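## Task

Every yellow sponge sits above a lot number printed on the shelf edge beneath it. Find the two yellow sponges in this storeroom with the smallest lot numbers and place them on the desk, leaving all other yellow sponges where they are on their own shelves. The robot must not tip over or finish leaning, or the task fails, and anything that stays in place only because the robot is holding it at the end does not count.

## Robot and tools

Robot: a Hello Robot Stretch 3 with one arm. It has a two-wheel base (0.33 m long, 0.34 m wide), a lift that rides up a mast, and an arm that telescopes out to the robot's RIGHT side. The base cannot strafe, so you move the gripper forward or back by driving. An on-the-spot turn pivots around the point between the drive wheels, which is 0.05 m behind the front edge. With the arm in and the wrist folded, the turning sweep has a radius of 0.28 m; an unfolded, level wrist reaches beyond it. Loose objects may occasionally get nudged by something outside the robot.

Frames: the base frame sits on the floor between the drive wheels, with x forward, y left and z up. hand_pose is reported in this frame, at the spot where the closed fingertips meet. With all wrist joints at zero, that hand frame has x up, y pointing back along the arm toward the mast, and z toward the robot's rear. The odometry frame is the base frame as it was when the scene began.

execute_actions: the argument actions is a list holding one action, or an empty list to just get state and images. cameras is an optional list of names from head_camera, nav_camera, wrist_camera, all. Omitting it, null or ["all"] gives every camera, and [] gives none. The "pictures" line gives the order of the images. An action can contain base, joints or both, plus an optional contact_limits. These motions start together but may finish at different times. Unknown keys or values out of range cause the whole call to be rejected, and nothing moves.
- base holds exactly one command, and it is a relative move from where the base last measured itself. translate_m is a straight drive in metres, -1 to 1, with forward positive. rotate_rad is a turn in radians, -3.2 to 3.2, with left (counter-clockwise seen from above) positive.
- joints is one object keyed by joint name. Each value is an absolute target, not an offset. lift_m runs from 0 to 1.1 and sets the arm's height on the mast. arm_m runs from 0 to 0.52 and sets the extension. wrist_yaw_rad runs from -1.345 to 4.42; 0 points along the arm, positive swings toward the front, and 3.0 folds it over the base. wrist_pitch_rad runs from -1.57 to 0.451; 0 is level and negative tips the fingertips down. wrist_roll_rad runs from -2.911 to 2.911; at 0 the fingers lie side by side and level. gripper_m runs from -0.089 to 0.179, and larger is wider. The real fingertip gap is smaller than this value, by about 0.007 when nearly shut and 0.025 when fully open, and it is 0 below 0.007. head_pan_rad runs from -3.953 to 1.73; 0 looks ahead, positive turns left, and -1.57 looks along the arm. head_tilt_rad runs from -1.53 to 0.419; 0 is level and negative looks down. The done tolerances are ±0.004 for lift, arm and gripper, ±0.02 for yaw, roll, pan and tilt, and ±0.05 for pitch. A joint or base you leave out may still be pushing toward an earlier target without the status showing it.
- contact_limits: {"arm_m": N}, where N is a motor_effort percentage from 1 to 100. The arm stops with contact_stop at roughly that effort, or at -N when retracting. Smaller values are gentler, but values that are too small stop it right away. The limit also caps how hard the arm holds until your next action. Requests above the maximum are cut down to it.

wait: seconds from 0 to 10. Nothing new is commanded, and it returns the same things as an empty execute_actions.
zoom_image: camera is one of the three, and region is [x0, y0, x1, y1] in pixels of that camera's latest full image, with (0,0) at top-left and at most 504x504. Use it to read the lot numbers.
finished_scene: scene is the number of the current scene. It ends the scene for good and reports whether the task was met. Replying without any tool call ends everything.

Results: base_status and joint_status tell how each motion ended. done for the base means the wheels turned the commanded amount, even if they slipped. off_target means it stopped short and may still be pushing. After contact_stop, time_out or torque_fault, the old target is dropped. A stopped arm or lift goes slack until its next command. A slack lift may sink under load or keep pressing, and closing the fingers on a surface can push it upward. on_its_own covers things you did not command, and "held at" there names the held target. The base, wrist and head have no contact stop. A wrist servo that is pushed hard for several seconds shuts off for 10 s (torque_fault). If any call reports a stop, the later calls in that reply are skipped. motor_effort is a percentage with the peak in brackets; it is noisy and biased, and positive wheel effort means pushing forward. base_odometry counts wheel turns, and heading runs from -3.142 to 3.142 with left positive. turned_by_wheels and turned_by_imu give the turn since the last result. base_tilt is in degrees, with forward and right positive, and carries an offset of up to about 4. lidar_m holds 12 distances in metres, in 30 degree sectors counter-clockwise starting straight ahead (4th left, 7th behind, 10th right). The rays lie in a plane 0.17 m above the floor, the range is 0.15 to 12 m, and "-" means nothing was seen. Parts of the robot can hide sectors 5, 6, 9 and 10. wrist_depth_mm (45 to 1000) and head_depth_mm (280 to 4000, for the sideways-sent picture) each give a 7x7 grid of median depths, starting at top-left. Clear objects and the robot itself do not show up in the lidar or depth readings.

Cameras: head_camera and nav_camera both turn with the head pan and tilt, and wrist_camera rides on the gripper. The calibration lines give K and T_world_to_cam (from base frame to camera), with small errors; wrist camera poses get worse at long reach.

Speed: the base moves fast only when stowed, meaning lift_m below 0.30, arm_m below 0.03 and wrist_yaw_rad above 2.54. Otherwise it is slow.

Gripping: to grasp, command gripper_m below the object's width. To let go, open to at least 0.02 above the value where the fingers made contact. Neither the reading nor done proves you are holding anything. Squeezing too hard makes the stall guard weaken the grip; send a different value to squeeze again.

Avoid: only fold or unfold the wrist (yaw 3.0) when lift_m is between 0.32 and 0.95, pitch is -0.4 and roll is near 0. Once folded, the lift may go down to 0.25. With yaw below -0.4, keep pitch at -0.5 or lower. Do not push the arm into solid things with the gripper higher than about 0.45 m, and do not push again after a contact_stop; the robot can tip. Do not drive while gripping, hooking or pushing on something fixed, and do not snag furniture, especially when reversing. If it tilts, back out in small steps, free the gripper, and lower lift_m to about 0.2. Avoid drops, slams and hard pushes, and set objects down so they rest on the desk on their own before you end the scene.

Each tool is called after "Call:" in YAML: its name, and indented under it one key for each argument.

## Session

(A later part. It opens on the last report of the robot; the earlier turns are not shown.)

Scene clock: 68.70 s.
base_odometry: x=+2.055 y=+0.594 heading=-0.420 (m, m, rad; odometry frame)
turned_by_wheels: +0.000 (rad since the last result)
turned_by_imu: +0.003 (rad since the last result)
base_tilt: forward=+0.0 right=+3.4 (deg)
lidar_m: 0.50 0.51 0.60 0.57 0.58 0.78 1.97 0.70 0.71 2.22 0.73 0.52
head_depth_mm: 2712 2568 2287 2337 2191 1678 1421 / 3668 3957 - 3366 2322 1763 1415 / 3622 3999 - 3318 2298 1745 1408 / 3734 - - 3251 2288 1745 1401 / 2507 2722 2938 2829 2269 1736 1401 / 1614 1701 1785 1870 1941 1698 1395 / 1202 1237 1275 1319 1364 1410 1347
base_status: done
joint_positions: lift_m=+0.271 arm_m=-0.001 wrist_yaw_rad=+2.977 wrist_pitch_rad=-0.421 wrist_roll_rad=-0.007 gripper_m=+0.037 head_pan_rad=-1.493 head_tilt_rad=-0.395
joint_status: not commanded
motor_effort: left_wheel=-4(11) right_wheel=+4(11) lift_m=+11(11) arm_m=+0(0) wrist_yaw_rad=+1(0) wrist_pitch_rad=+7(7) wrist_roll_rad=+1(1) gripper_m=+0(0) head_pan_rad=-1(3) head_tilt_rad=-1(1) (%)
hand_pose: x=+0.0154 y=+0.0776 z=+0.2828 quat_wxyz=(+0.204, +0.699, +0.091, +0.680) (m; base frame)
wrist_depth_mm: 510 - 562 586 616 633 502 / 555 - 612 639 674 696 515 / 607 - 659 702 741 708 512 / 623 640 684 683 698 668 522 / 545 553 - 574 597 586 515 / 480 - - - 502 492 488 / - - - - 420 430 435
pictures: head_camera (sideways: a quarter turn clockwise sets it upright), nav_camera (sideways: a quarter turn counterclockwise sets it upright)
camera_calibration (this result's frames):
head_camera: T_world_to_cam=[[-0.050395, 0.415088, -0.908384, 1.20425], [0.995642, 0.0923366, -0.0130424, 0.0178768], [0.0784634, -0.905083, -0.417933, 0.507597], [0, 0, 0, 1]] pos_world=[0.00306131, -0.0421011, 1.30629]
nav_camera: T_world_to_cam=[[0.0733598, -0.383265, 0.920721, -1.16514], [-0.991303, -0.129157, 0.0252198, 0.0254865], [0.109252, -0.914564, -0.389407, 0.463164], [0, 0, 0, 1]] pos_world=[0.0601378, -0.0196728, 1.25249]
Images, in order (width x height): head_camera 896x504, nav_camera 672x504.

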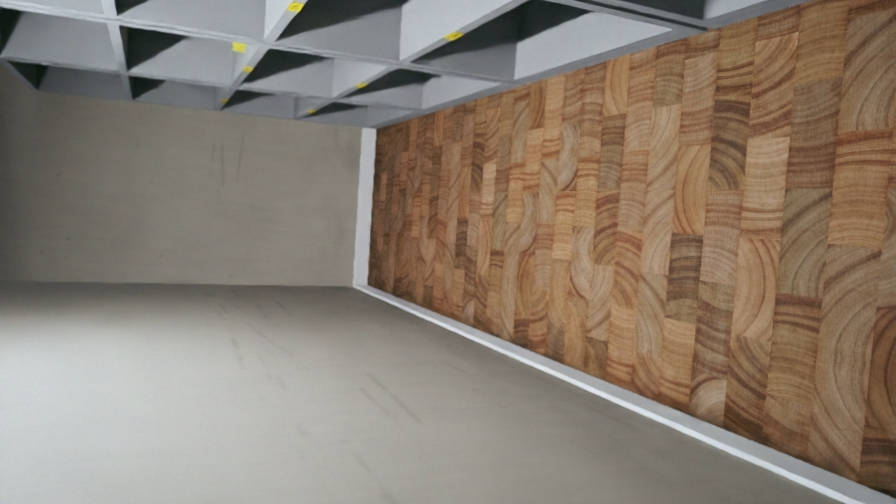

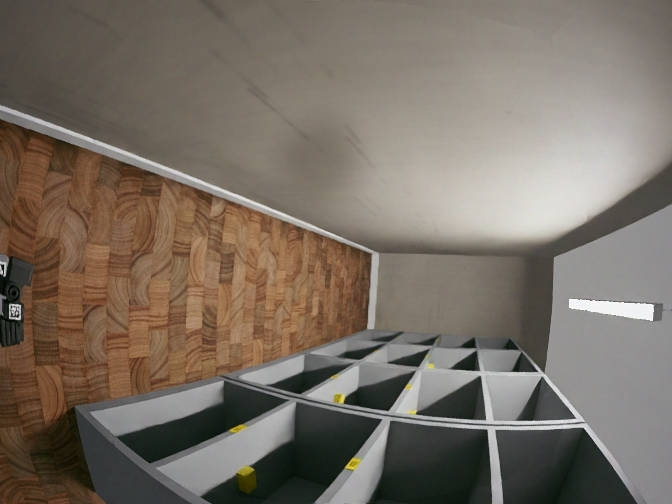

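Call:
execute_actions:
  actions:
    - {"base":{"translate_m":0.13}}
  cameras: []

Call:
execute_actions:
  actions:
    - {"base":{"rotate_rad":-1.554},"joints":{"head_pan_rad":-1.0,"head_tilt_rad":-0.7}}
  cameras: []

Call:
execute_actions:
  actions:
    - {"base":{"translate_m":0.6}}
  cameras: ["head_camera"]

Call:
execute_actions:
  actions:
    - {"base":{"translate_m":0.85}}
  cameras: ["head_camera"]

Call:
execute_actions:
  actions:
    - {"base":{"translate_m":0.85}}
  cameras: ["head_camera","nav_camera"]

Scene clock: 79.63 s.
base_odometry: x=+2.174 y=+0.541 heading=-0.420 (m, m, rad; odometry frame)
turned_by_wheels: +0.000 (rad since the last result)
turned_by_imu: +0.001 (rad since the last result)
base_tilt: forward=+0.1 right=+3.5 (deg)
lidar_m: 0.37 0.37 0.50 0.57 0.59 0.79 2.00 0.79 1.49 1.63 0.54 0.38
head_depth_mm: 2888 2998 3115 2484 2292 1769 1423 / 3626 3998 - 3347 2311 1766 1415 / 3819 - - 3299 2292 1748 1422 / 3721 3966 - 3292 2258 1741 1416 / 1850 1965 2143 2296 2102 1735 1400 / 1180 1247 1315 1357 1424 1495 1356 / 875 904 936 967 1003 1033 1067
base_status: done
joint_positions: lift_m=+0.271 arm_m=-0.001 wrist_yaw_rad=+2.977 wrist_pitch_rad=-0.421 wrist_roll_rad=-0.007 gripper_m=+0.037 head_pan_rad=-1.493 head_tilt_rad=-0.395
joint_status: not commanded
motor_effort: left_wheel=-4(13) right_wheel=+4(12) lift_m=+11(11) arm_m=+0(0) wrist_yaw_rad=+0(0) wrist_pitch_rad=+7(7) wrist_roll_rad=+1(1) gripper_m=+0(1) head_pan_rad=-2(2) head_tilt_rad=-1(1) (%)
hand_pose: x=+0.0154 y=+0.0776 z=+0.2828 quat_wxyz=(+0.204, +0.699, +0.091, +0.680) (m; base frame)
wrist_depth_mm: 513 - 568 585 622 510 373 / 561 - 620 650 682 513 376 / 604 - 668 702 723 527 381 / 633 644 691 696 704 529 386 / 541 552 - 567 594 525 387 / 477 - - - 503 482 392 / - - - - 426 432 386
pictures: none
No camera images: the call's "cameras" was empty. Leave "cameras" out to get every camera's image.

Scene clock: 81.80 s.
base_odometry: x=+2.174 y=+0.541 heading=-1.974 (m, m, rad; odometry frame)
turned_by_wheels: -1.554 (rad since the last result)
turned_by_imu: -1.533 (rad since the last result)
base_tilt: forward=+0.1 right=+3.4 (deg)
lidar_m: 1.50 0.53 0.38 0.36 0.38 0.51 0.57 0.59 0.80 2.11 0.80 1.49
head_depth_mm: 2957 3280 2635 2022 1648 1384 1196 / 969 3163 2482 2024 1634 1386 1194 / 800 929 1115 1373 1591 1368 1193 / 691 784 906 1071 1319 1378 1194 / 1165 850 1416 1185 1535 1376 1194 / 1223 959 1414 1274 1572 1365 1184 / 1306 1579 1459 1748 1596 1365 1180
base_status: done
joint_positions: lift_m=+0.271 arm_m=-0.001 wrist_yaw_rad=+2.977 wrist_pitch_rad=-0.421 wrist_roll_rad=-0.007 gripper_m=+0.037 head_pan_rad=-1.007 head_tilt_rad=-0.691
joint_status: all done
motor_effort: left_wheel=+3(15) right_wheel=-2(6) lift_m=+11(11) arm_m=-1(1) wrist_yaw_rad=+0(0) wrist_pitch_rad=+7(7) wrist_roll_rad=+1(1) gripper_m=+0(0) head_pan_rad=+2(20) head_tilt_rad=-3(18) (%)
hand_pose: x=+0.0154 y=+0.0775 z=+0.2828 quat_wxyz=(+0.204, +0.699, +0.091, +0.680) (m; base frame)
wrist_depth_mm: 339 - 370 387 405 420 446 / 373 - 404 421 441 469 490 / 405 - 446 468 492 521 554 / 446 465 489 520 547 574 627 / 477 499 - 546 575 587 592 / 476 - - - 497 496 505 / - - - - 425 428 435
pictures: none
No camera images: the call's "cameras" was empty. Leave "cameras" out to get every camera's image.

Scene clock: 85.43 s.
base_odometry: x=+1.939 y=-0.011 heading=-1.974 (m, m, rad; odometry frame)
turned_by_wheels: +0.000 (rad since the last result)
turned_by_imu: +0.003 (rad since the last result)
base_tilt: forward=+0.0 right=+3.5 (deg)
lidar_m: 1.52 0.54 0.39 0.37 0.39 0.52 1.17 1.21 1.65 0.65 1.05 0.97
head_depth_mm: 947 796 1147 1176 961 1306 1174 / 1003 820 1245 1135 1006 1301 1194 / 1062 818 1331 1158 1428 1317 1188 / 1085 814 1366 1155 1499 1352 1182 / 986 903 1247 1193 1503 1378 1192 / 882 910 1081 1227 1496 1358 1182 / 810 929 1299 1731 1592 1365 1181
base_status: done
joint_positions: lift_m=+0.271 arm_m=-0.001 wrist_yaw_rad=+2.977 wrist_pitch_rad=-0.421 wrist_roll_rad=-0.007 gripper_m=+0.037 head_pan_rad=-1.007 head_tilt_rad=-0.692
joint_status: not commanded
motor_effort: left_wheel=+3(15) right_wheel=-2(7) lift_m=+11(11) arm_m=+0(0) wrist_yaw_rad=+0(0) wrist_pitch_rad=+7(7) wrist_roll_rad=+1(1) gripper_m=+0(1) head_pan_rad=+2(2) head_tilt_rad=-3(3) (%)
hand_pose: x=+0.0154 y=+0.0775 z=+0.2828 quat_wxyz=(+0.204, +0.699, +0.091, +0.680) (m; base frame)
wrist_depth_mm: 351 - 377 393 412 431 452 / 380 - 415 432 452 478 505 / 411 - 457 479 503 533 560 / 454 473 506 525 551 590 628 / 489 514 - 558 582 585 591 / 476 - - - 499 495 505 / - - - - 426 433 437
pictures: head_camera (sideways: a quarter turn clockwise sets it upright)
camera_calibration (this result's frames):
head_camera: T_world_to_cam=[[-0.370458, 0.552141, -0.746928, 0.995679], [0.835484, 0.549454, -0.00821496, 0.0125648], [0.405867, -0.627089, -0.664854, 0.826855], [0, 0, 0, 1]] pos_world=[0.0227672, -0.0381469, 1.29354]
Images, in order (width x height): head_camera 896x504.

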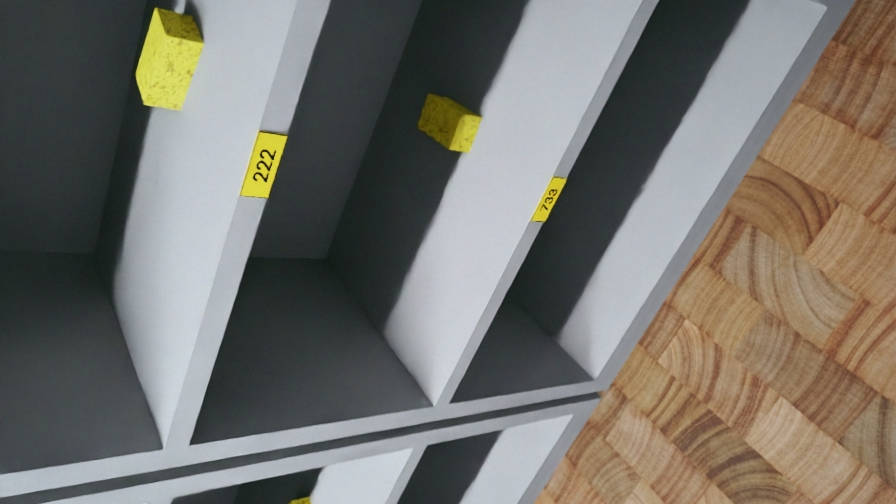

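Scene clock: 89.97 s.
base_odometry: x=+1.605 y=-0.793 heading=-1.974 (m, m, rad; odometry frame)
turned_by_wheels: +0.000 (rad since the last result)
turned_by_imu: +0.004 (rad since the last result)
base_tilt: forward=+0.1 right=+3.4 (deg)
lidar_m: 1.55 0.55 0.40 0.38 0.40 0.54 1.45 1.15 1.13 0.63 1.13 1.04
head_depth_mm: 939 832 678 1173 961 1273 1153 / 993 807 1239 1173 1009 1308 1197 / 1051 793 1324 1121 1439 1324 1193 / 1104 809 1381 1161 1494 1352 1188 / 1079 855 1364 1189 1522 1376 1185 / 983 958 1217 1266 1513 1379 1176 / 884 955 1107 1373 1563 1362 1179
base_status: done
joint_positions: lift_m=+0.271 arm_m=-0.001 wrist_yaw_rad=+2.977 wrist_pitch_rad=-0.421 wrist_roll_rad=-0.007 gripper_m=+0.037 head_pan_rad=-1.007 head_tilt_rad=-0.692
joint_status: not commanded
motor_effort: left_wheel=+2(15) right_wheel=-1(4) lift_m=+11(11) arm_m=+0(1) wrist_yaw_rad=+0(0) wrist_pitch_rad=+7(7) wrist_roll_rad=+1(1) gripper_m=+1(0) head_pan_rad=+2(3) head_tilt_rad=-3(3) (%)
hand_pose: x=+0.0154 y=+0.0775 z=+0.2828 quat_wxyz=(+0.204, +0.699, +0.091, +0.680) (m; base frame)
wrist_depth_mm: 360 - 385 405 420 443 464 / 390 - 421 440 468 492 516 / 425 - 464 490 517 546 577 / 468 489 507 534 567 596 637 / 506 516 - 567 595 587 589 / 481 - - - 496 493 505 / - - - - 423 433 436
pictures: head_camera (sideways: a quarter turn clockwise sets it upright)
camera_calibration (this result's frames):
head_camera: T_world_to_cam=[[-0.370486, 0.552155, -0.746904, 0.995648], [0.835471, 0.549474, -0.00821431, 0.012564], [0.405869, -0.627059, -0.664881, 0.82689], [0, 0, 0, 1]] pos_world=[0.0227679, -0.0381463, 1.29354]
Images, in order (width x height): head_camera 896x504.

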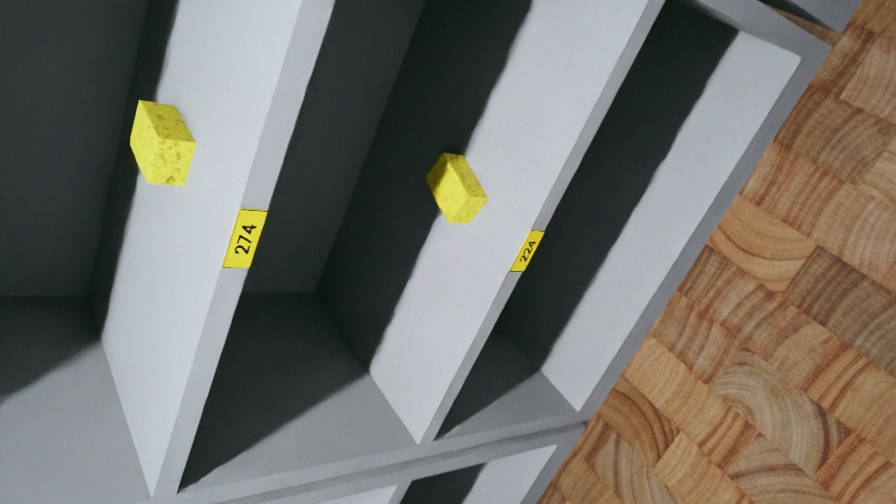

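Scene clock: 94.50 s.
base_odometry: x=+1.272 y=-1.575 heading=-1.973 (m, m, rad; odometry frame)
turned_by_wheels: +0.000 (rad since the last result)
turned_by_imu: +0.004 (rad since the last result)
base_tilt: forward=+0.0 right=+3.4 (deg)
lidar_m: 1.56 0.56 0.41 0.39 0.41 0.55 1.49 1.08 1.12 0.63 1.12 1.11
head_depth_mm: 932 833 677 1180 939 1017 1152 / 979 825 1226 1163 982 1293 1191 / 1054 816 1320 1160 1425 1310 1188 / 1101 772 1380 1127 1486 1342 1187 / 1141 857 1418 1186 1531 1374 1184 / 1070 957 1316 1273 1529 1368 1176 / 982 1046 1186 1355 1561 1357 1177
base_status: done
joint_positions: lift_m=+0.271 arm_m=-0.001 wrist_yaw_rad=+2.977 wrist_pitch_rad=-0.421 wrist_roll_rad=-0.007 gripper_m=+0.037 head_pan_rad=-1.007 head_tilt_rad=-0.692
joint_status: not commanded
motor_effort: left_wheel=+2(15) right_wheel=-1(5) lift_m=+11(11) arm_m=+0(0) wrist_yaw_rad=+0(1) wrist_pitch_rad=+7(7) wrist_roll_rad=+1(1) gripper_m=+0(0) head_pan_rad=+2(2) head_tilt_rad=-3(2) (%)
hand_pose: x=+0.0154 y=+0.0775 z=+0.2828 quat_wxyz=(+0.204, +0.699, +0.091, +0.680) (m; base frame)
wrist_depth_mm: 366 - 395 409 426 446 468 / 396 - 430 451 474 497 518 / 434 - 475 494 523 554 585 / 475 489 523 545 571 605 647 / 510 524 - 572 595 585 596 / 479 - - - 499 497 502 / - - - - 427 430 437
pictures: head_camera (sideways: a quarter turn clockwise sets it upright), nav_camera (sideways: a quarter turn counterclockwise sets it upright)
camera_calibration (this result's frames):
head_camera: T_world_to_cam=[[-0.370514, 0.552176, -0.746874, 0.995609], [0.83546, 0.549489, -0.00821351, 0.012563], [0.405864, -0.627027, -0.664915, 0.826933], [0, 0, 0, 1]] pos_world=[0.0227684, -0.0381457, 1.29354]
nav_camera: T_world_to_cam=[[0.378572, -0.517456, 0.767413, -0.967085], [-0.813384, -0.581657, 0.00904617, 0.0454641], [0.44169, -0.627626, -0.641089, 0.788599], [0, 0, 0, 1]] pos_world=[0.0547745, 0.0209656, 1.24731]
Images, in order (width x height): head_camera 896x504, nav_camera 672x504.

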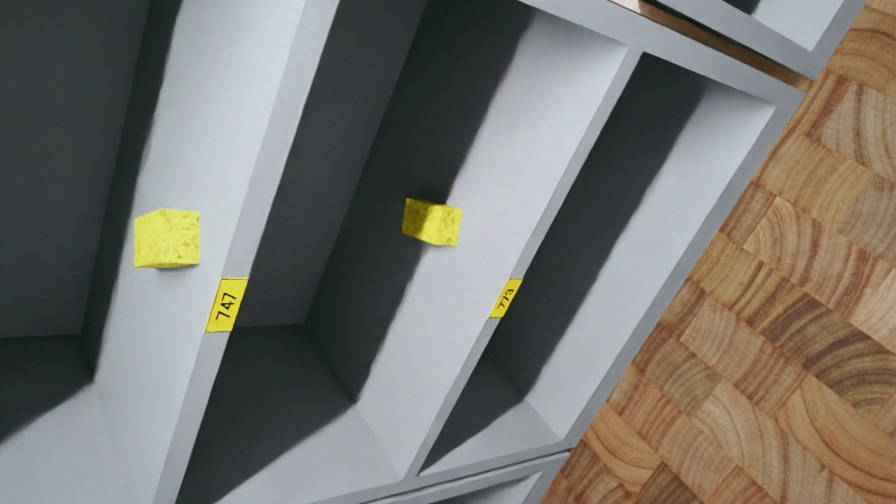

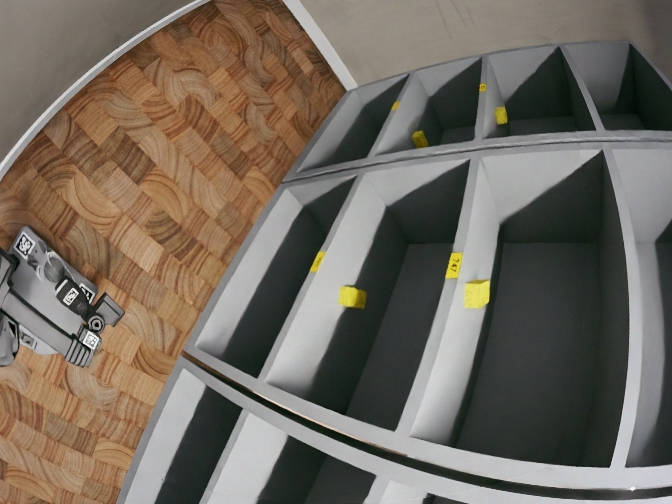

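Call:
execute_actions:
  actions:
    - {"base":{"translate_m":0.5},"joints":{"head_pan_rad":-0.65,"head_tilt_rad":-0.55}}
  cameras: ["head_camera"]

Scene clock: 100.53 s.
base_odometry: x=+1.077 y=-2.035 heading=-1.973 (m, m, rad; odometry frame)
turned_by_wheels: +0.000 (rad since the last result)
turned_by_imu: +0.003 (rad since the last result)
base_tilt: forward=+0.0 right=+3.5 (deg)
lidar_m: 1.40 0.56 0.41 0.39 0.41 0.56 1.52 1.51 0.76 1.08 0.75 1.45
head_depth_mm: 649 687 729 803 946 970 1200 / 1242 1262 906 1262 971 1092 1215 / 1388 1365 1609 1387 1206 1428 1281 / 1425 1337 1733 1403 1690 1460 1268 / 1324 1379 1623 1592 1782 1502 1269 / 1268 1377 1530 1699 1821 1489 1258 / 1221 1327 1457 1604 1736 1484 1253
base_status: done
joint_positions: lift_m=+0.271 arm_m=-0.001 wrist_yaw_rad=+2.977 wrist_pitch_rad=-0.421 wrist_roll_rad=-0.007 gripper_m=+0.037 head_pan_rad=-0.657 head_tilt_rad=-0.556
joint_status: all done
motor_effort: left_wheel=+2(14) right_wheel=-1(4) lift_m=+11(11) arm_m=+0(1) wrist_yaw_rad=+0(0) wrist_pitch_rad=+7(7) wrist_roll_rad=+1(1) gripper_m=+0(0) head_pan_rad=+2(17) head_tilt_rad=+2(14) (%)
hand_pose: x=+0.0154 y=+0.0775 z=+0.2828 quat_wxyz=(+0.204, +0.699, +0.091, +0.680) (m; base frame)
wrist_depth_mm: 369 - 398 417 431 447 472 / 401 - 431 453 472 497 523 / 433 - 473 503 524 554 590 / 480 490 527 548 576 611 651 / 515 529 - 573 600 583 599 / 477 - - - 497 497 503 / - - - - 426 434 436
pictures: head_camera (sideways: a quarter turn clockwise sets it upright)
camera_calibration (this result's frames):
head_camera: T_world_to_cam=[[-0.45237, 0.326274, -0.830004, 1.10447], [0.597596, 0.801728, -0.0105438, 0.0170494], [0.661997, -0.500776, -0.557658, 0.685843], [0, 0, 0, 1]] pos_world=[0.0354164, -0.0305763, 1.29936]
Images, in order (width x height): head_camera 896x504.

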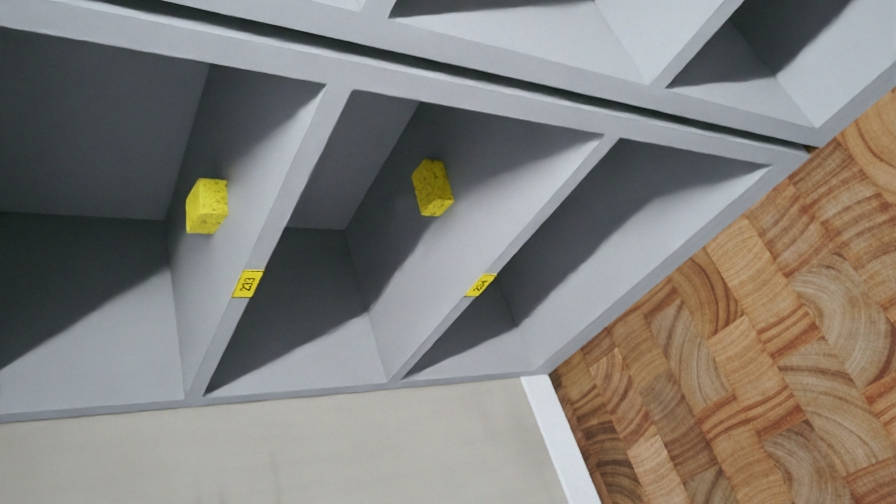

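Call:
zoom_image:
  camera: "head_camera"
  region: [220,230,520,330]

Region (220, 230, 520, 330) of head_camera's 896x504 image, scaled by 1.680, with more detail than that image has.

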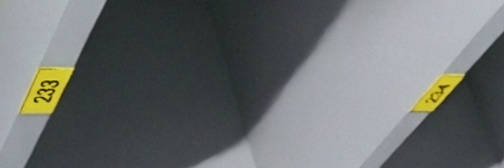

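Call:
zoom_image:
  camera: "head_camera"
  region: [450,260,510,310]

Region (450, 260, 510, 310) of head_camera's 896x504 image, scaled by 8.400, with more detail than that image has.

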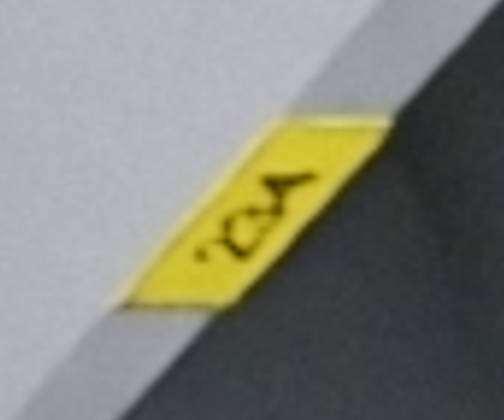

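Call:
execute_actions:
  actions:
    - {"base":{"translate_m":-1.0}}
  cameras: []

Call:
execute_actions:
  actions:
    - {"base":{"translate_m":-0.86},"joints":{"head_pan_rad":-1.57,"head_tilt_rad":-0.5}}
  cameras: []

Call:
execute_actions:
  actions:
    - {"joints":{"lift_m":0.9}}
  cameras: []

Call:
execute_actions:
  actions:
    - {"joints":{"wrist_yaw_rad":0,"gripper_m":0.15}}
  cameras: []

Call:
execute_actions:
  actions:
    - {"joints":{"wrist_pitch_rad":-0.15,"lift_m":0.96}}

Scene clock: 127.17 s.
base_odometry: x=+1.468 y=-1.115 heading=-1.973 (m, m, rad; odometry frame)
turned_by_wheels: +0.000 (rad since the last result)
turned_by_imu: -0.003 (rad since the last result)
base_tilt: forward=+0.1 right=+3.4 (deg)
lidar_m: 1.54 0.55 0.40 0.39 0.40 0.55 1.47 1.45 0.73 1.09 0.79 1.52
head_depth_mm: 643 692 754 908 1042 969 1209 / 1240 1051 831 896 994 1201 1229 / 1376 1349 1624 1413 1200 1365 1268 / 1494 1205 1767 1409 1697 1470 1263 / 1376 1456 1664 1583 1769 1495 1265 / 1309 1423 1612 1880 1842 1496 1265 / 2072 2246 2337 2330 1809 1496 1250
base_status: done
joint_positions: lift_m=+0.271 arm_m=-0.001 wrist_yaw_rad=+2.977 wrist_pitch_rad=-0.421 wrist_roll_rad=-0.007 gripper_m=+0.037 head_pan_rad=-0.657 head_tilt_rad=-0.556
joint_status: not commanded
motor_effort: left_wheel=+2(10) right_wheel=-1(6) lift_m=+11(11) arm_m=-1(0) wrist_yaw_rad=+0(1) wrist_pitch_rad=+7(7) wrist_roll_rad=+1(1) gripper_m=+0(1) head_pan_rad=+3(2) head_tilt_rad=+3(2) (%)
hand_pose: x=+0.0154 y=+0.0775 z=+0.2828 quat_wxyz=(+0.204, +0.699, +0.091, +0.680) (m; base frame)
wrist_depth_mm: 364 - 390 408 425 442 466 / 391 - 424 445 468 494 520 / 433 - 469 493 520 555 578 / 471 492 520 533 571 605 648 / 509 519 - 566 594 584 596 / 476 - - - 496 500 506 / - - - - 427 429 435
pictures: none
No camera images: the call's "cameras" was empty. Leave "cameras" out to get every camera's image.

Scene clock: 131.73 s.
base_odometry: x=+1.805 y=-0.324 heading=-1.973 (m, m, rad; odometry frame)
turned_by_wheels: +0.000 (rad since the last result)
turned_by_imu: -0.003 (rad since the last result)
base_tilt: forward=+0.0 right=+3.5 (deg)
lidar_m: 1.53 0.54 0.39 0.38 0.39 0.53 1.43 1.57 0.78 1.09 0.75 1.47
head_depth_mm: 901 985 930 720 1164 988 1212 / 906 993 914 1210 1157 975 1238 / 910 994 837 1217 1151 977 1229 / 912 993 839 1218 1112 975 1231 / 915 997 888 1223 1138 966 1229 / 921 1004 877 1241 1136 995 1215 / 922 994 867 1101 1088 986 1173
base_status: done
joint_positions: lift_m=+0.271 arm_m=-0.001 wrist_yaw_rad=+2.977 wrist_pitch_rad=-0.421 wrist_roll_rad=-0.007 gripper_m=+0.037 head_pan_rad=-1.563 head_tilt_rad=-0.507
joint_status: all done
motor_effort: left_wheel=+3(9) right_wheel=-1(8) lift_m=+11(11) arm_m=-1(0) wrist_yaw_rad=+0(0) wrist_pitch_rad=+7(7) wrist_roll_rad=+1(1) gripper_m=-1(1) head_pan_rad=-2(30) head_tilt_rad=+3(8) (%)
hand_pose: x=+0.0154 y=+0.0775 z=+0.2828 quat_wxyz=(+0.204, +0.699, +0.091, +0.680) (m; base frame)
wrist_depth_mm: 356 - 383 396 413 440 456 / 385 - 418 434 461 483 505 / 420 - 457 479 511 539 574 / 460 480 505 535 565 588 631 / 497 510 - 559 589 585 599 / 483 - - - 497 494 507 / - - - - 422 433 436
pictures: none
No camera images: the call's "cameras" was empty. Leave "cameras" out to get every camera's image.

Scene clock: 138.30 s.
base_odometry: x=+1.805 y=-0.324 heading=-1.973 (m, m, rad; odometry frame)
turned_by_wheels: +0.000 (rad since the last result)
turned_by_imu: +0.001 (rad since the last result)
base_tilt: forward=+0.1 right=+3.4 (deg)
lidar_m: 1.54 0.54 0.39 0.38 0.39 0.53 1.42 1.57 0.79 1.09 0.75 1.48
head_depth_mm: 906 991 926 724 1163 958 - / 908 992 916 1213 1164 978 - / 911 995 837 1210 1149 979 - / 916 997 842 1226 1119 973 - / 916 999 886 1235 1140 966 - / 917 1008 878 1232 1130 994 1240 / 926 995 868 1098 1090 988 1173
base_status: not commanded
joint_positions: lift_m=+0.899 arm_m=-0.001 wrist_yaw_rad=+2.977 wrist_pitch_rad=-0.421 wrist_roll_rad=-0.007 gripper_m=+0.037 head_pan_rad=-1.563 head_tilt_rad=-0.507
joint_status: all done
motor_effort: left_wheel=+3(2) right_wheel=-1(1) lift_m=+38(39) arm_m=+0(0) wrist_yaw_rad=+0(0) wrist_pitch_rad=+7(7) wrist_roll_rad=+1(1) gripper_m=-1(0) head_pan_rad=-3(3) head_tilt_rad=+2(2) (%)
hand_pose: x=+0.0154 y=+0.0776 z=+0.9113 quat_wxyz=(+0.204, +0.699, +0.091, +0.680) (m; base frame)
wrist_depth_mm: 354 - 381 397 417 436 458 / 384 - 415 437 457 481 513 / 419 - 462 481 510 536 573 / 463 482 509 540 575 610 650 / 511 540 - 604 656 697 766 / 579 607 - 712 785 835 921 / 657 691 777 836 912 - -
pictures: none
No camera images: the call's "cameras" was empty. Leave "cameras" out to get every camera's image.

Scene clock: 140.77 s.
base_odometry: x=+1.805 y=-0.324 heading=-1.973 (m, m, rad; odometry frame)
turned_by_wheels: +0.000 (rad since the last result)
turned_by_imu: +0.000 (rad since the last result)
base_tilt: forward=+0.1 right=+3.4 (deg)
lidar_m: 1.53 0.54 0.39 0.38 0.39 0.53 1.42 1.57 0.78 1.09 0.75 1.48
head_depth_mm: 904 984 929 720 1165 959 - / 904 993 912 1218 1155 981 - / 908 999 839 1219 1155 992 - / 917 994 842 1230 1119 969 - / 918 1002 887 1233 1135 996 1211 / 920 1011 879 1229 1128 991 1217 / 920 999 867 1098 1091 986 1172
base_status: not commanded
joint_positions: lift_m=+0.899 arm_m=-0.001 wrist_yaw_rad=+0.002 wrist_pitch_rad=-0.421 wrist_roll_rad=-0.007 gripper_m=+0.150 head_pan_rad=-1.563 head_tilt_rad=-0.507
joint_status: all done
motor_effort: left_wheel=+2(3) right_wheel=-1(1) lift_m=+38(38) arm_m=+0(0) wrist_yaw_rad=-2(1) wrist_pitch_rad=+7(7) wrist_roll_rad=+1(1) gripper_m=+0(83) head_pan_rad=-3(3) head_tilt_rad=+3(2) (%)
hand_pose: x=-0.0210 y=-0.3675 z=+0.9113 quat_wxyz=(+0.694, +0.149, -0.689, -0.147) (m; base frame)
wrist_depth_mm: 527 734 784 816 800 698 362 / 541 797 876 890 887 784 524 / 539 815 975 962 970 775 522 / 545 774 843 836 861 762 518 / 568 692 701 708 715 707 595 / 637 913 - 645 645 - - / 961 847 - - - 864 -
pictures: none
No camera images: the call's "cameras" was empty. Leave "cameras" out to get every camera's image.

Scene clock: 142.13 s.
base_odometry: x=+1.805 y=-0.324 heading=-1.973 (m, m, rad; odometry frame)
turned_by_wheels: +0.000 (rad since the last result)
turned_by_imu: +0.000 (rad since the last result)
base_tilt: forward=+0.1 right=+3.5 (deg)
lidar_m: 1.53 0.54 0.39 0.38 0.39 0.53 1.42 1.57 0.78 1.09 0.75 1.48
head_depth_mm: 904 988 927 723 1255 - - / 907 990 917 1219 1111 - - / 909 995 841 1226 - - - / 911 999 839 1222 1190 - 1225 / 920 999 885 1220 1108 967 1218 / 918 1004 880 1236 1135 988 1216 / 922 996 866 1093 1081 987 1178
base_status: not commanded
joint_positions: lift_m=+0.959 arm_m=-0.001 wrist_yaw_rad=+0.002 wrist_pitch_rad=-0.174 wrist_roll_rad=-0.007 gripper_m=+0.150 head_pan_rad=-1.563 head_tilt_rad=-0.507
joint_status: all done
motor_effort: left_wheel=+2(2) right_wheel=-2(1) lift_m=+38(40) arm_m=+0(0) wrist_yaw_rad=-1(2) wrist_pitch_rad=+8(9) wrist_roll_rad=+1(1) gripper_m=+0(0) head_pan_rad=-2(3) head_tilt_rad=+2(2) (%)
hand_pose: x=-0.0210 y=-0.3917 z=+1.0300 quat_wxyz=(+0.707, +0.062, -0.702, -0.061) (m; base frame)
wrist_depth_mm: 537 768 790 789 787 777 526 / 535 745 821 823 830 771 526 / 469 488 509 538 564 592 496 / 512 689 944 423 423 426 436 / 541 976 - - - 719 512 / 518 850 893 889 930 - 513 / 600 703 734 751 753 709 -
pictures: head_camera (sideways: a quarter turn clockwise sets it upright), nav_camera (sideways: a quarter turn counterclockwise sets it upright), wrist_camera
camera_calibration (this result's frames):
head_camera: T_world_to_cam=[[-0.0220289, 0.516204, -0.856182, 1.13598], [0.999651, 0.0238598, -0.0113349, 0.0156275], [0.0145772, -0.856133, -0.51655, 0.636308], [0, 0, 0, 1]] pos_world=[0.000126891, -0.0420083, 1.30147]
nav_camera: T_world_to_cam=[[0.0471748, -0.487626, 0.871777, -1.10113], [-0.997888, -0.0620197, 0.0193086, 0.0332256], [0.044652, -0.870847, -0.489522, 0.593833], [0, 0, 0, 1]] pos_world=[0.0585853, -0.017742, 1.24999]
wrist_camera: T_world_to_cam=[[-0.998973, -0.0118973, 0.0437259, -0.0683498], [-0.0451305, 0.348311, -0.936292, 1.13246], [-0.00409088, -0.937304, -0.34849, 0.153628], [0, 0, 0, 1]] pos_world=[-0.0165425, -0.251266, 1.11684]
Images, in order (width x height): head_camera 896x504, nav_camera 672x504, wrist_camera 644x364.

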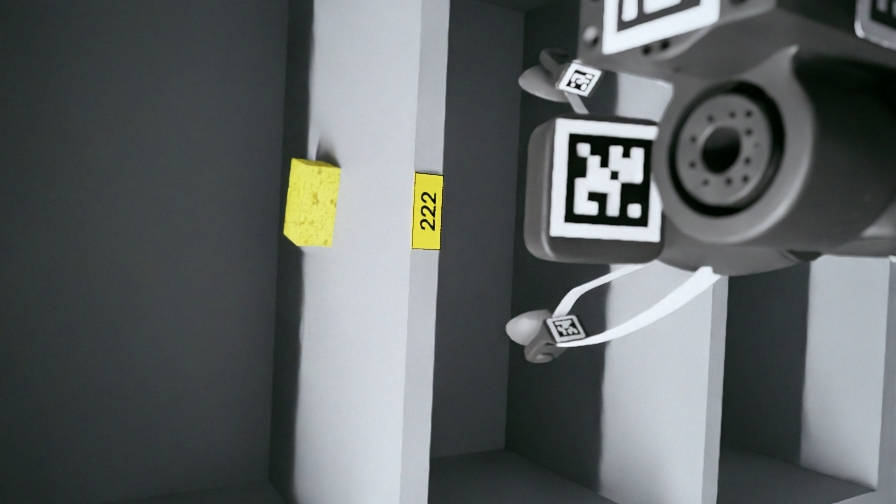

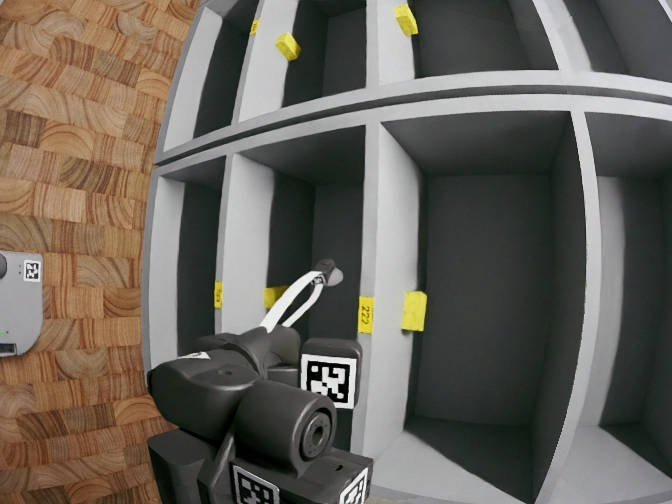

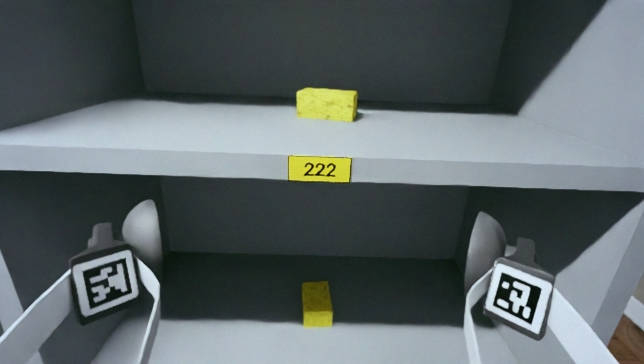

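Call:
execute_actions:
  actions:
    - {"base":{"translate_m":-0.012},"joints":{"arm_m":0.3,"gripper_m":0.179,"lift_m":0.98}}
  cameras: ["head_camera","wrist_camera"]

Scene clock: 149.60 s.
base_odometry: x=+1.810 y=-0.312 heading=-1.973 (m, m, rad; odometry frame)
turned_by_wheels: +0.000 (rad since the last result)
turned_by_imu: +0.001 (rad since the last result)
base_tilt: forward=+0.1 right=+3.4 (deg)
lidar_m: 1.53 0.54 0.39 0.38 0.39 0.53 1.43 1.55 0.78 1.09 0.76 1.49
head_depth_mm: 905 986 - 1232 1160 984 1212 / 904 978 - 1248 1155 979 1245 / 910 999 - 1261 1153 977 1239 / 910 999 871 1242 1104 976 1223 / 913 1005 887 1232 1137 963 1230 / 923 1008 877 1233 1137 990 1214 / 917 1010 867 1139 1087 983 1189
base_status: done
joint_positions: lift_m=+0.979 arm_m=+0.300 wrist_yaw_rad=+0.001 wrist_pitch_rad=-0.173 wrist_roll_rad=-0.007 gripper_m=+0.179 head_pan_rad=-1.563 head_tilt_rad=-0.507
joint_status: all done
motor_effort: left_wheel=+2(6) right_wheel=-2(6) lift_m=+38(39) arm_m=+3(5) wrist_yaw_rad=-1(2) wrist_pitch_rad=+7(8) wrist_roll_rad=+1(1) gripper_m=+0(84) head_pan_rad=-3(2) head_tilt_rad=+3(3) (%)
hand_pose: x=-0.0213 y=-0.6930 z=+1.0501 quat_wxyz=(+0.707, +0.062, -0.702, -0.061) (m; base frame)
wrist_depth_mm: 496 494 497 497 502 502 488 / 523 525 527 525 527 531 501 / 513 542 546 549 561 555 497 / 354 363 367 317 394 409 421 / 275 268 273 279 286 294 299 / - 210 215 218 223 225 241 / 170 175 177 180 182 184 181
pictures: head_camera (sideways: a quarter turn clockwise sets it upright), wrist_camera
camera_calibration (this result's frames):
head_camera: T_world_to_cam=[[-0.0218974, 0.516193, -0.856192, 1.136], [0.999657, 0.023605, -0.0113352, 0.0156278], [0.0143593, -0.856147, -0.516533, 0.636288], [0, 0, 0, 1]] pos_world=[0.000116195, -0.0420068, 1.30147]
wrist_camera: T_world_to_cam=[[-0.998986, -0.0106789, 0.0437326, -0.0722739], [-0.0447153, 0.347763, -0.936516, 1.25612], [-0.00520761, -0.937522, -0.347888, -0.122512], [0, 0, 0, 1]] pos_world=[-0.0166709, -0.55246, 1.13691]
Images, in order (width x height): head_camera 896x504, wrist_camera 644x364.

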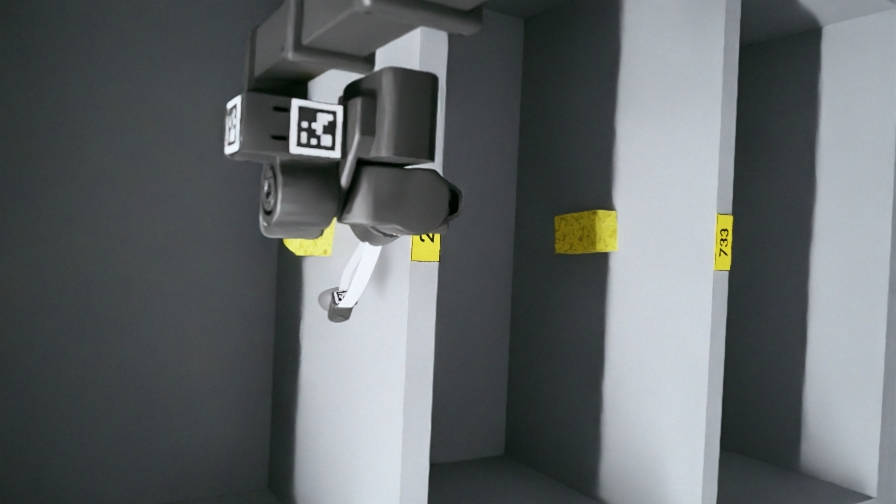

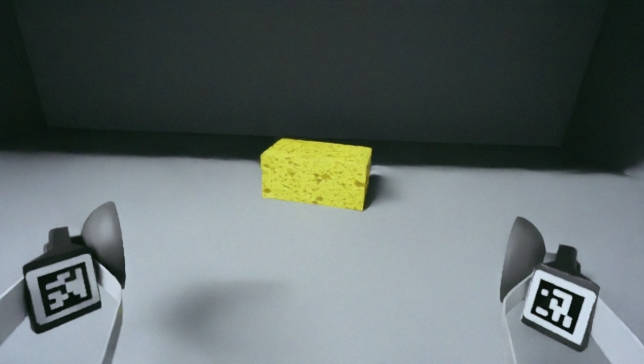

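Call:
execute_actions:
  actions:
    - {"joints":{"arm_m":0.47,"lift_m":0.965}}
  cameras: ["head_camera","wrist_camera"]

Scene clock: 156.73 s.
base_odometry: x=+1.810 y=-0.312 heading=-1.973 (m, m, rad; odometry frame)
turned_by_wheels: +0.000 (rad since the last result)
turned_by_imu: +0.001 (rad since the last result)
base_tilt: forward=+0.1 right=+3.6 (deg)
lidar_m: 1.54 0.54 0.39 0.38 0.39 0.53 1.42 1.55 0.77 1.09 0.75 1.49
head_depth_mm: 906 983 - 1239 1166 983 1206 / 906 975 800 1218 1162 983 1230 / 911 980 - 1214 1146 980 1226 / 913 993 831 1230 1105 973 1224 / 920 1005 885 1230 1141 968 1228 / 919 1009 873 1238 1130 995 1220 / 922 1009 865 1136 1099 989 1185
base_status: not commanded
joint_positions: lift_m=+0.966 arm_m=+0.470 wrist_yaw_rad=+0.001 wrist_pitch_rad=-0.173 wrist_roll_rad=-0.007 gripper_m=+0.179 head_pan_rad=-1.563 head_tilt_rad=-0.507
joint_status: all done
motor_effort: left_wheel=+2(2) right_wheel=-1(1) lift_m=+11(35) arm_m=+3(4) wrist_yaw_rad=+0(0) wrist_pitch_rad=+8(8) wrist_roll_rad=+1(1) gripper_m=+0(0) head_pan_rad=-3(2) head_tilt_rad=+3(3) (%)
hand_pose: x=-0.0213 y=-0.8630 z=+1.0367 quat_wxyz=(+0.707, +0.062, -0.702, -0.061) (m; base frame)
wrist_depth_mm: 337 339 339 338 338 343 341 / 354 358 358 360 361 361 363 / 375 378 377 382 380 383 384 / 318 329 338 347 357 368 378 / 250 242 163 164 187 265 269 / - 190 162 150 146 203 217 / 154 158 160 156 155 166 163
pictures: head_camera (sideways: a quarter turn clockwise sets it upright), wrist_camera
camera_calibration (this result's frames):
head_camera: T_world_to_cam=[[-0.0218934, 0.516183, -0.856199, 1.136], [0.999657, 0.0235974, -0.0113354, 0.0156281], [0.0143529, -0.856153, -0.516523, 0.636274], [0, 0, 0, 1]] pos_world=[0.00011588, -0.0420068, 1.30147]
wrist_camera: T_world_to_cam=[[-0.998986, -0.0106496, 0.043734, -0.0734822], [-0.0447072, 0.34762, -0.936569, 1.30256], [-0.00522877, -0.937575, -0.347744, -0.28678], [0, 0, 0, 1]] pos_world=[-0.0166734, -0.722456, 1.12343]
Images, in order (width x height): head_camera 896x504, wrist_camera 644x364.

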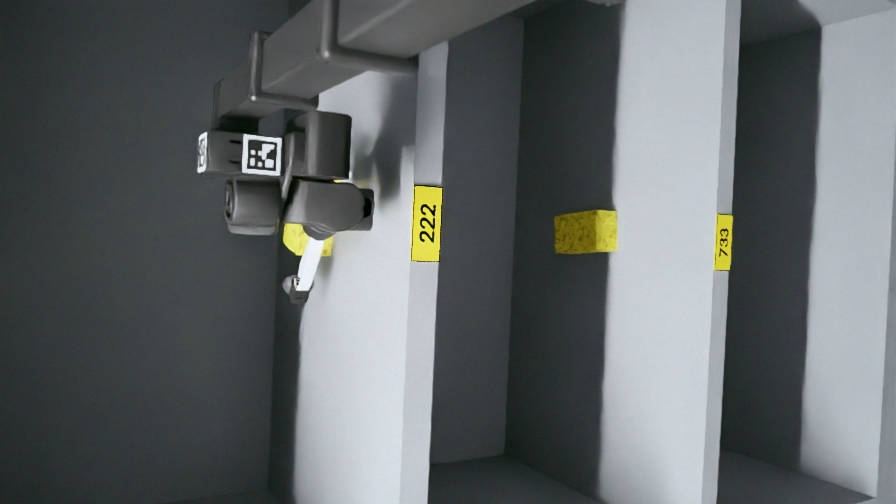

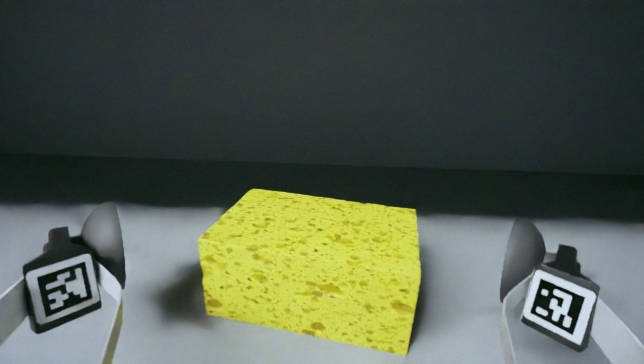

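Call:
execute_actions:
  actions:
    - {"joints":{"arm_m":0.475,"lift_m":0.945}}
  cameras: ["wrist_camera"]

Call:
execute_actions:
  actions:
    - {"joints":{"gripper_m":0.06}}
  cameras: ["wrist_camera"]

Call:
execute_actions:
  actions:
    - {"joints":{"lift_m":0.99}}
  cameras: ["wrist_camera"]

Scene clock: 162.67 s.
base_odometry: x=+1.810 y=-0.312 heading=-1.973 (m, m, rad; odometry frame)
turned_by_wheels: +0.000 (rad since the last result)
turned_by_imu: +0.000 (rad since the last result)
base_tilt: forward=+0.0 right=+3.5 (deg)
lidar_m: 1.53 0.54 0.39 0.38 0.39 0.53 1.42 1.55 0.78 1.09 0.75 1.49
head_depth_mm: 903 987 1043 - 1166 983 1210 / 910 985 - 1226 1152 976 1232 / 912 979 - 1227 1154 974 1230 / 914 997 837 1232 1106 976 1238 / 917 1000 886 1234 1139 968 1221 / 916 1005 879 1236 1129 991 1214 / 923 1009 870 1139 1094 990 1179
base_status: not commanded
joint_positions: lift_m=+0.946 arm_m=+0.475 wrist_yaw_rad=+0.001 wrist_pitch_rad=-0.173 wrist_roll_rad=-0.007 gripper_m=+0.179 head_pan_rad=-1.563 head_tilt_rad=-0.507
joint_status: all done
motor_effort: left_wheel=+2(2) right_wheel=-1(1) lift_m=+11(13) arm_m=+3(3) wrist_yaw_rad=+0(0) wrist_pitch_rad=+8(8) wrist_roll_rad=+1(1) gripper_m=+0(1) head_pan_rad=-2(2) head_tilt_rad=+2(3) (%)
hand_pose: x=-0.0213 y=-0.8680 z=+1.0167 quat_wxyz=(+0.707, +0.062, -0.702, -0.061) (m; base frame)
wrist_depth_mm: 331 333 333 336 336 337 339 / 351 351 350 353 353 356 355 / 368 370 369 374 378 378 378 / 269 276 183 172 282 310 321 / 211 203 144 136 135 224 229 / - 160 152 143 139 172 184 / 130 134 135 137 139 141 138
pictures: wrist_camera
camera_calibration (this result's frames):
wrist_camera: T_world_to_cam=[[-0.998986, -0.0106496, 0.0437339, -0.0726603], [-0.0447072, 0.34762, -0.936569, 1.28556], [-0.00522872, -0.937575, -0.347744, -0.298427], [0, 0, 0, 1]] pos_world=[-0.0166734, -0.727457, 1.10341]
Images, in order (width x height): wrist_camera 644x364.

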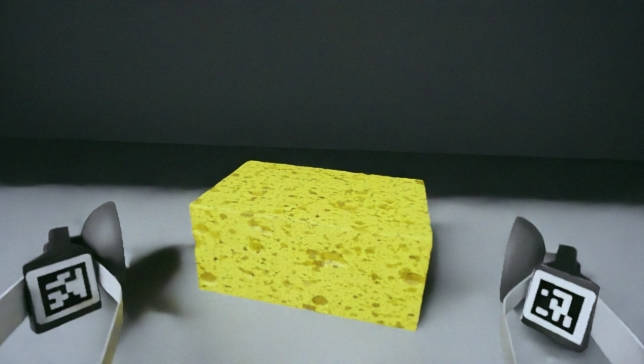

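Scene clock: 164.33 s.
base_odometry: x=+1.810 y=-0.312 heading=-1.973 (m, m, rad; odometry frame)
turned_by_wheels: +0.000 (rad since the last result)
turned_by_imu: +0.000 (rad since the last result)
base_tilt: forward=+0.1 right=+3.5 (deg)
lidar_m: 1.53 0.54 0.39 0.38 0.39 0.53 1.42 1.56 0.77 1.09 0.75 1.49
head_depth_mm: 905 990 1045 - 1164 985 1205 / 904 985 - 1214 1163 977 1231 / 909 986 - 1233 1157 978 1222 / 914 996 838 1218 1107 971 1215 / 911 1004 887 1232 1138 957 1221 / 916 1009 877 1236 1133 990 1216 / 923 1008 869 1129 1088 991 1186
base_status: not commanded
joint_positions: lift_m=+0.946 arm_m=+0.475 wrist_yaw_rad=+0.001 wrist_pitch_rad=-0.173 wrist_roll_rad=-0.007 gripper_m=+0.061 head_pan_rad=-1.563 head_tilt_rad=-0.507
joint_status: all done
motor_effort: left_wheel=+2(2) right_wheel=-1(1) lift_m=+11(11) arm_m=+3(3) wrist_yaw_rad=-1(1) wrist_pitch_rad=+8(8) wrist_roll_rad=+1(1) gripper_m=-20(93) head_pan_rad=-3(3) head_tilt_rad=+3(3) (%)
hand_pose: x=-0.0213 y=-0.8680 z=+1.0167 quat_wxyz=(+0.707, +0.062, -0.702, -0.061) (m; base frame)
wrist_depth_mm: 334 334 335 335 334 337 335 / 351 352 354 353 355 357 356 / 368 368 369 376 377 379 378 / 269 276 182 171 283 311 319 / 201 214 143 136 130 224 227 / 160 - 152 143 135 178 176 / - 133 135 137 139 137 144
pictures: wrist_camera
camera_calibration (this result's frames):
wrist_camera: T_world_to_cam=[[-0.998986, -0.0106489, 0.0437333, -0.0726592], [-0.0447064, 0.34762, -0.936569, 1.28556], [-0.00522918, -0.937575, -0.347744, -0.298427], [0, 0, 0, 1]] pos_world=[-0.0166735, -0.727457, 1.10341]
Images, in order (width x height): wrist_camera 644x364.

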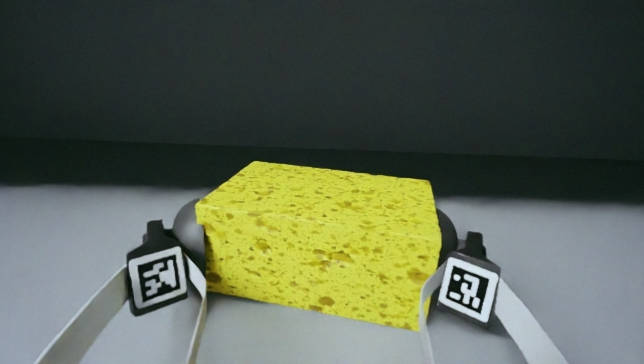

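Scene clock: 165.57 s.
base_odometry: x=+1.810 y=-0.312 heading=-1.973 (m, m, rad; odometry frame)
turned_by_wheels: +0.000 (rad since the last result)
turned_by_imu: +0.000 (rad since the last result)
base_tilt: forward=+0.1 right=+3.5 (deg)
lidar_m: 1.54 0.54 0.39 0.38 0.39 0.53 1.42 1.56 0.78 1.09 0.76 1.49
head_depth_mm: 902 976 - 1214 1159 983 1205 / 907 964 853 1219 1157 980 1236 / 910 970 793 1222 1147 981 1227 / 915 1000 832 1220 1105 970 1226 / 917 1000 888 1232 1131 971 1230 / 917 1000 876 1234 1132 988 1216 / 926 1005 871 1135 1097 990 1177
base_status: not commanded
joint_positions: lift_m=+0.989 arm_m=+0.475 wrist_yaw_rad=+0.001 wrist_pitch_rad=-0.173 wrist_roll_rad=-0.007 gripper_m=+0.064 head_pan_rad=-1.563 head_tilt_rad=-0.507
joint_status: all done
motor_effort: left_wheel=+3(2) right_wheel=-1(1) lift_m=+39(41) arm_m=+3(3) wrist_yaw_rad=+0(1) wrist_pitch_rad=+8(8) wrist_roll_rad=+1(1) gripper_m=-19(21) head_pan_rad=-2(2) head_tilt_rad=+2(3) (%)
hand_pose: x=-0.0213 y=-0.8680 z=+1.0602 quat_wxyz=(+0.707, +0.062, -0.702, -0.061) (m; base frame)
wrist_depth_mm: 333 332 333 336 336 337 337 / 351 353 353 354 357 354 357 / 371 373 372 374 378 378 379 / 377 384 183 172 390 396 397 / 280 296 143 136 130 312 317 / 223 - 154 143 135 247 245 / 190 186 189 191 188 190 201
pictures: wrist_camera
camera_calibration (this result's frames):
wrist_camera: T_world_to_cam=[[-0.998986, -0.010651, 0.0437338, -0.0745634], [-0.0447076, 0.34762, -0.936569, 1.3263], [-0.00522738, -0.937575, -0.347744, -0.283301], [0, 0, 0, 1]] pos_world=[-0.0166732, -0.727457, 1.14691]
Images, in order (width x height): wrist_camera 644x364.

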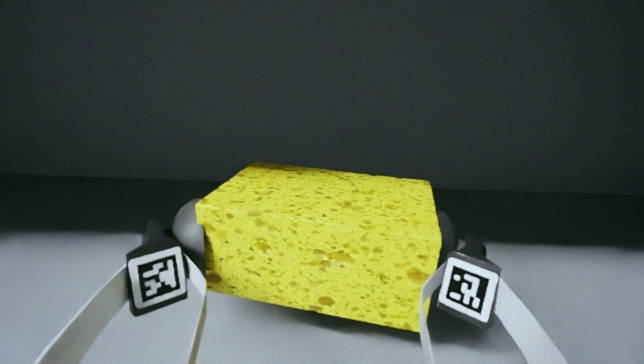

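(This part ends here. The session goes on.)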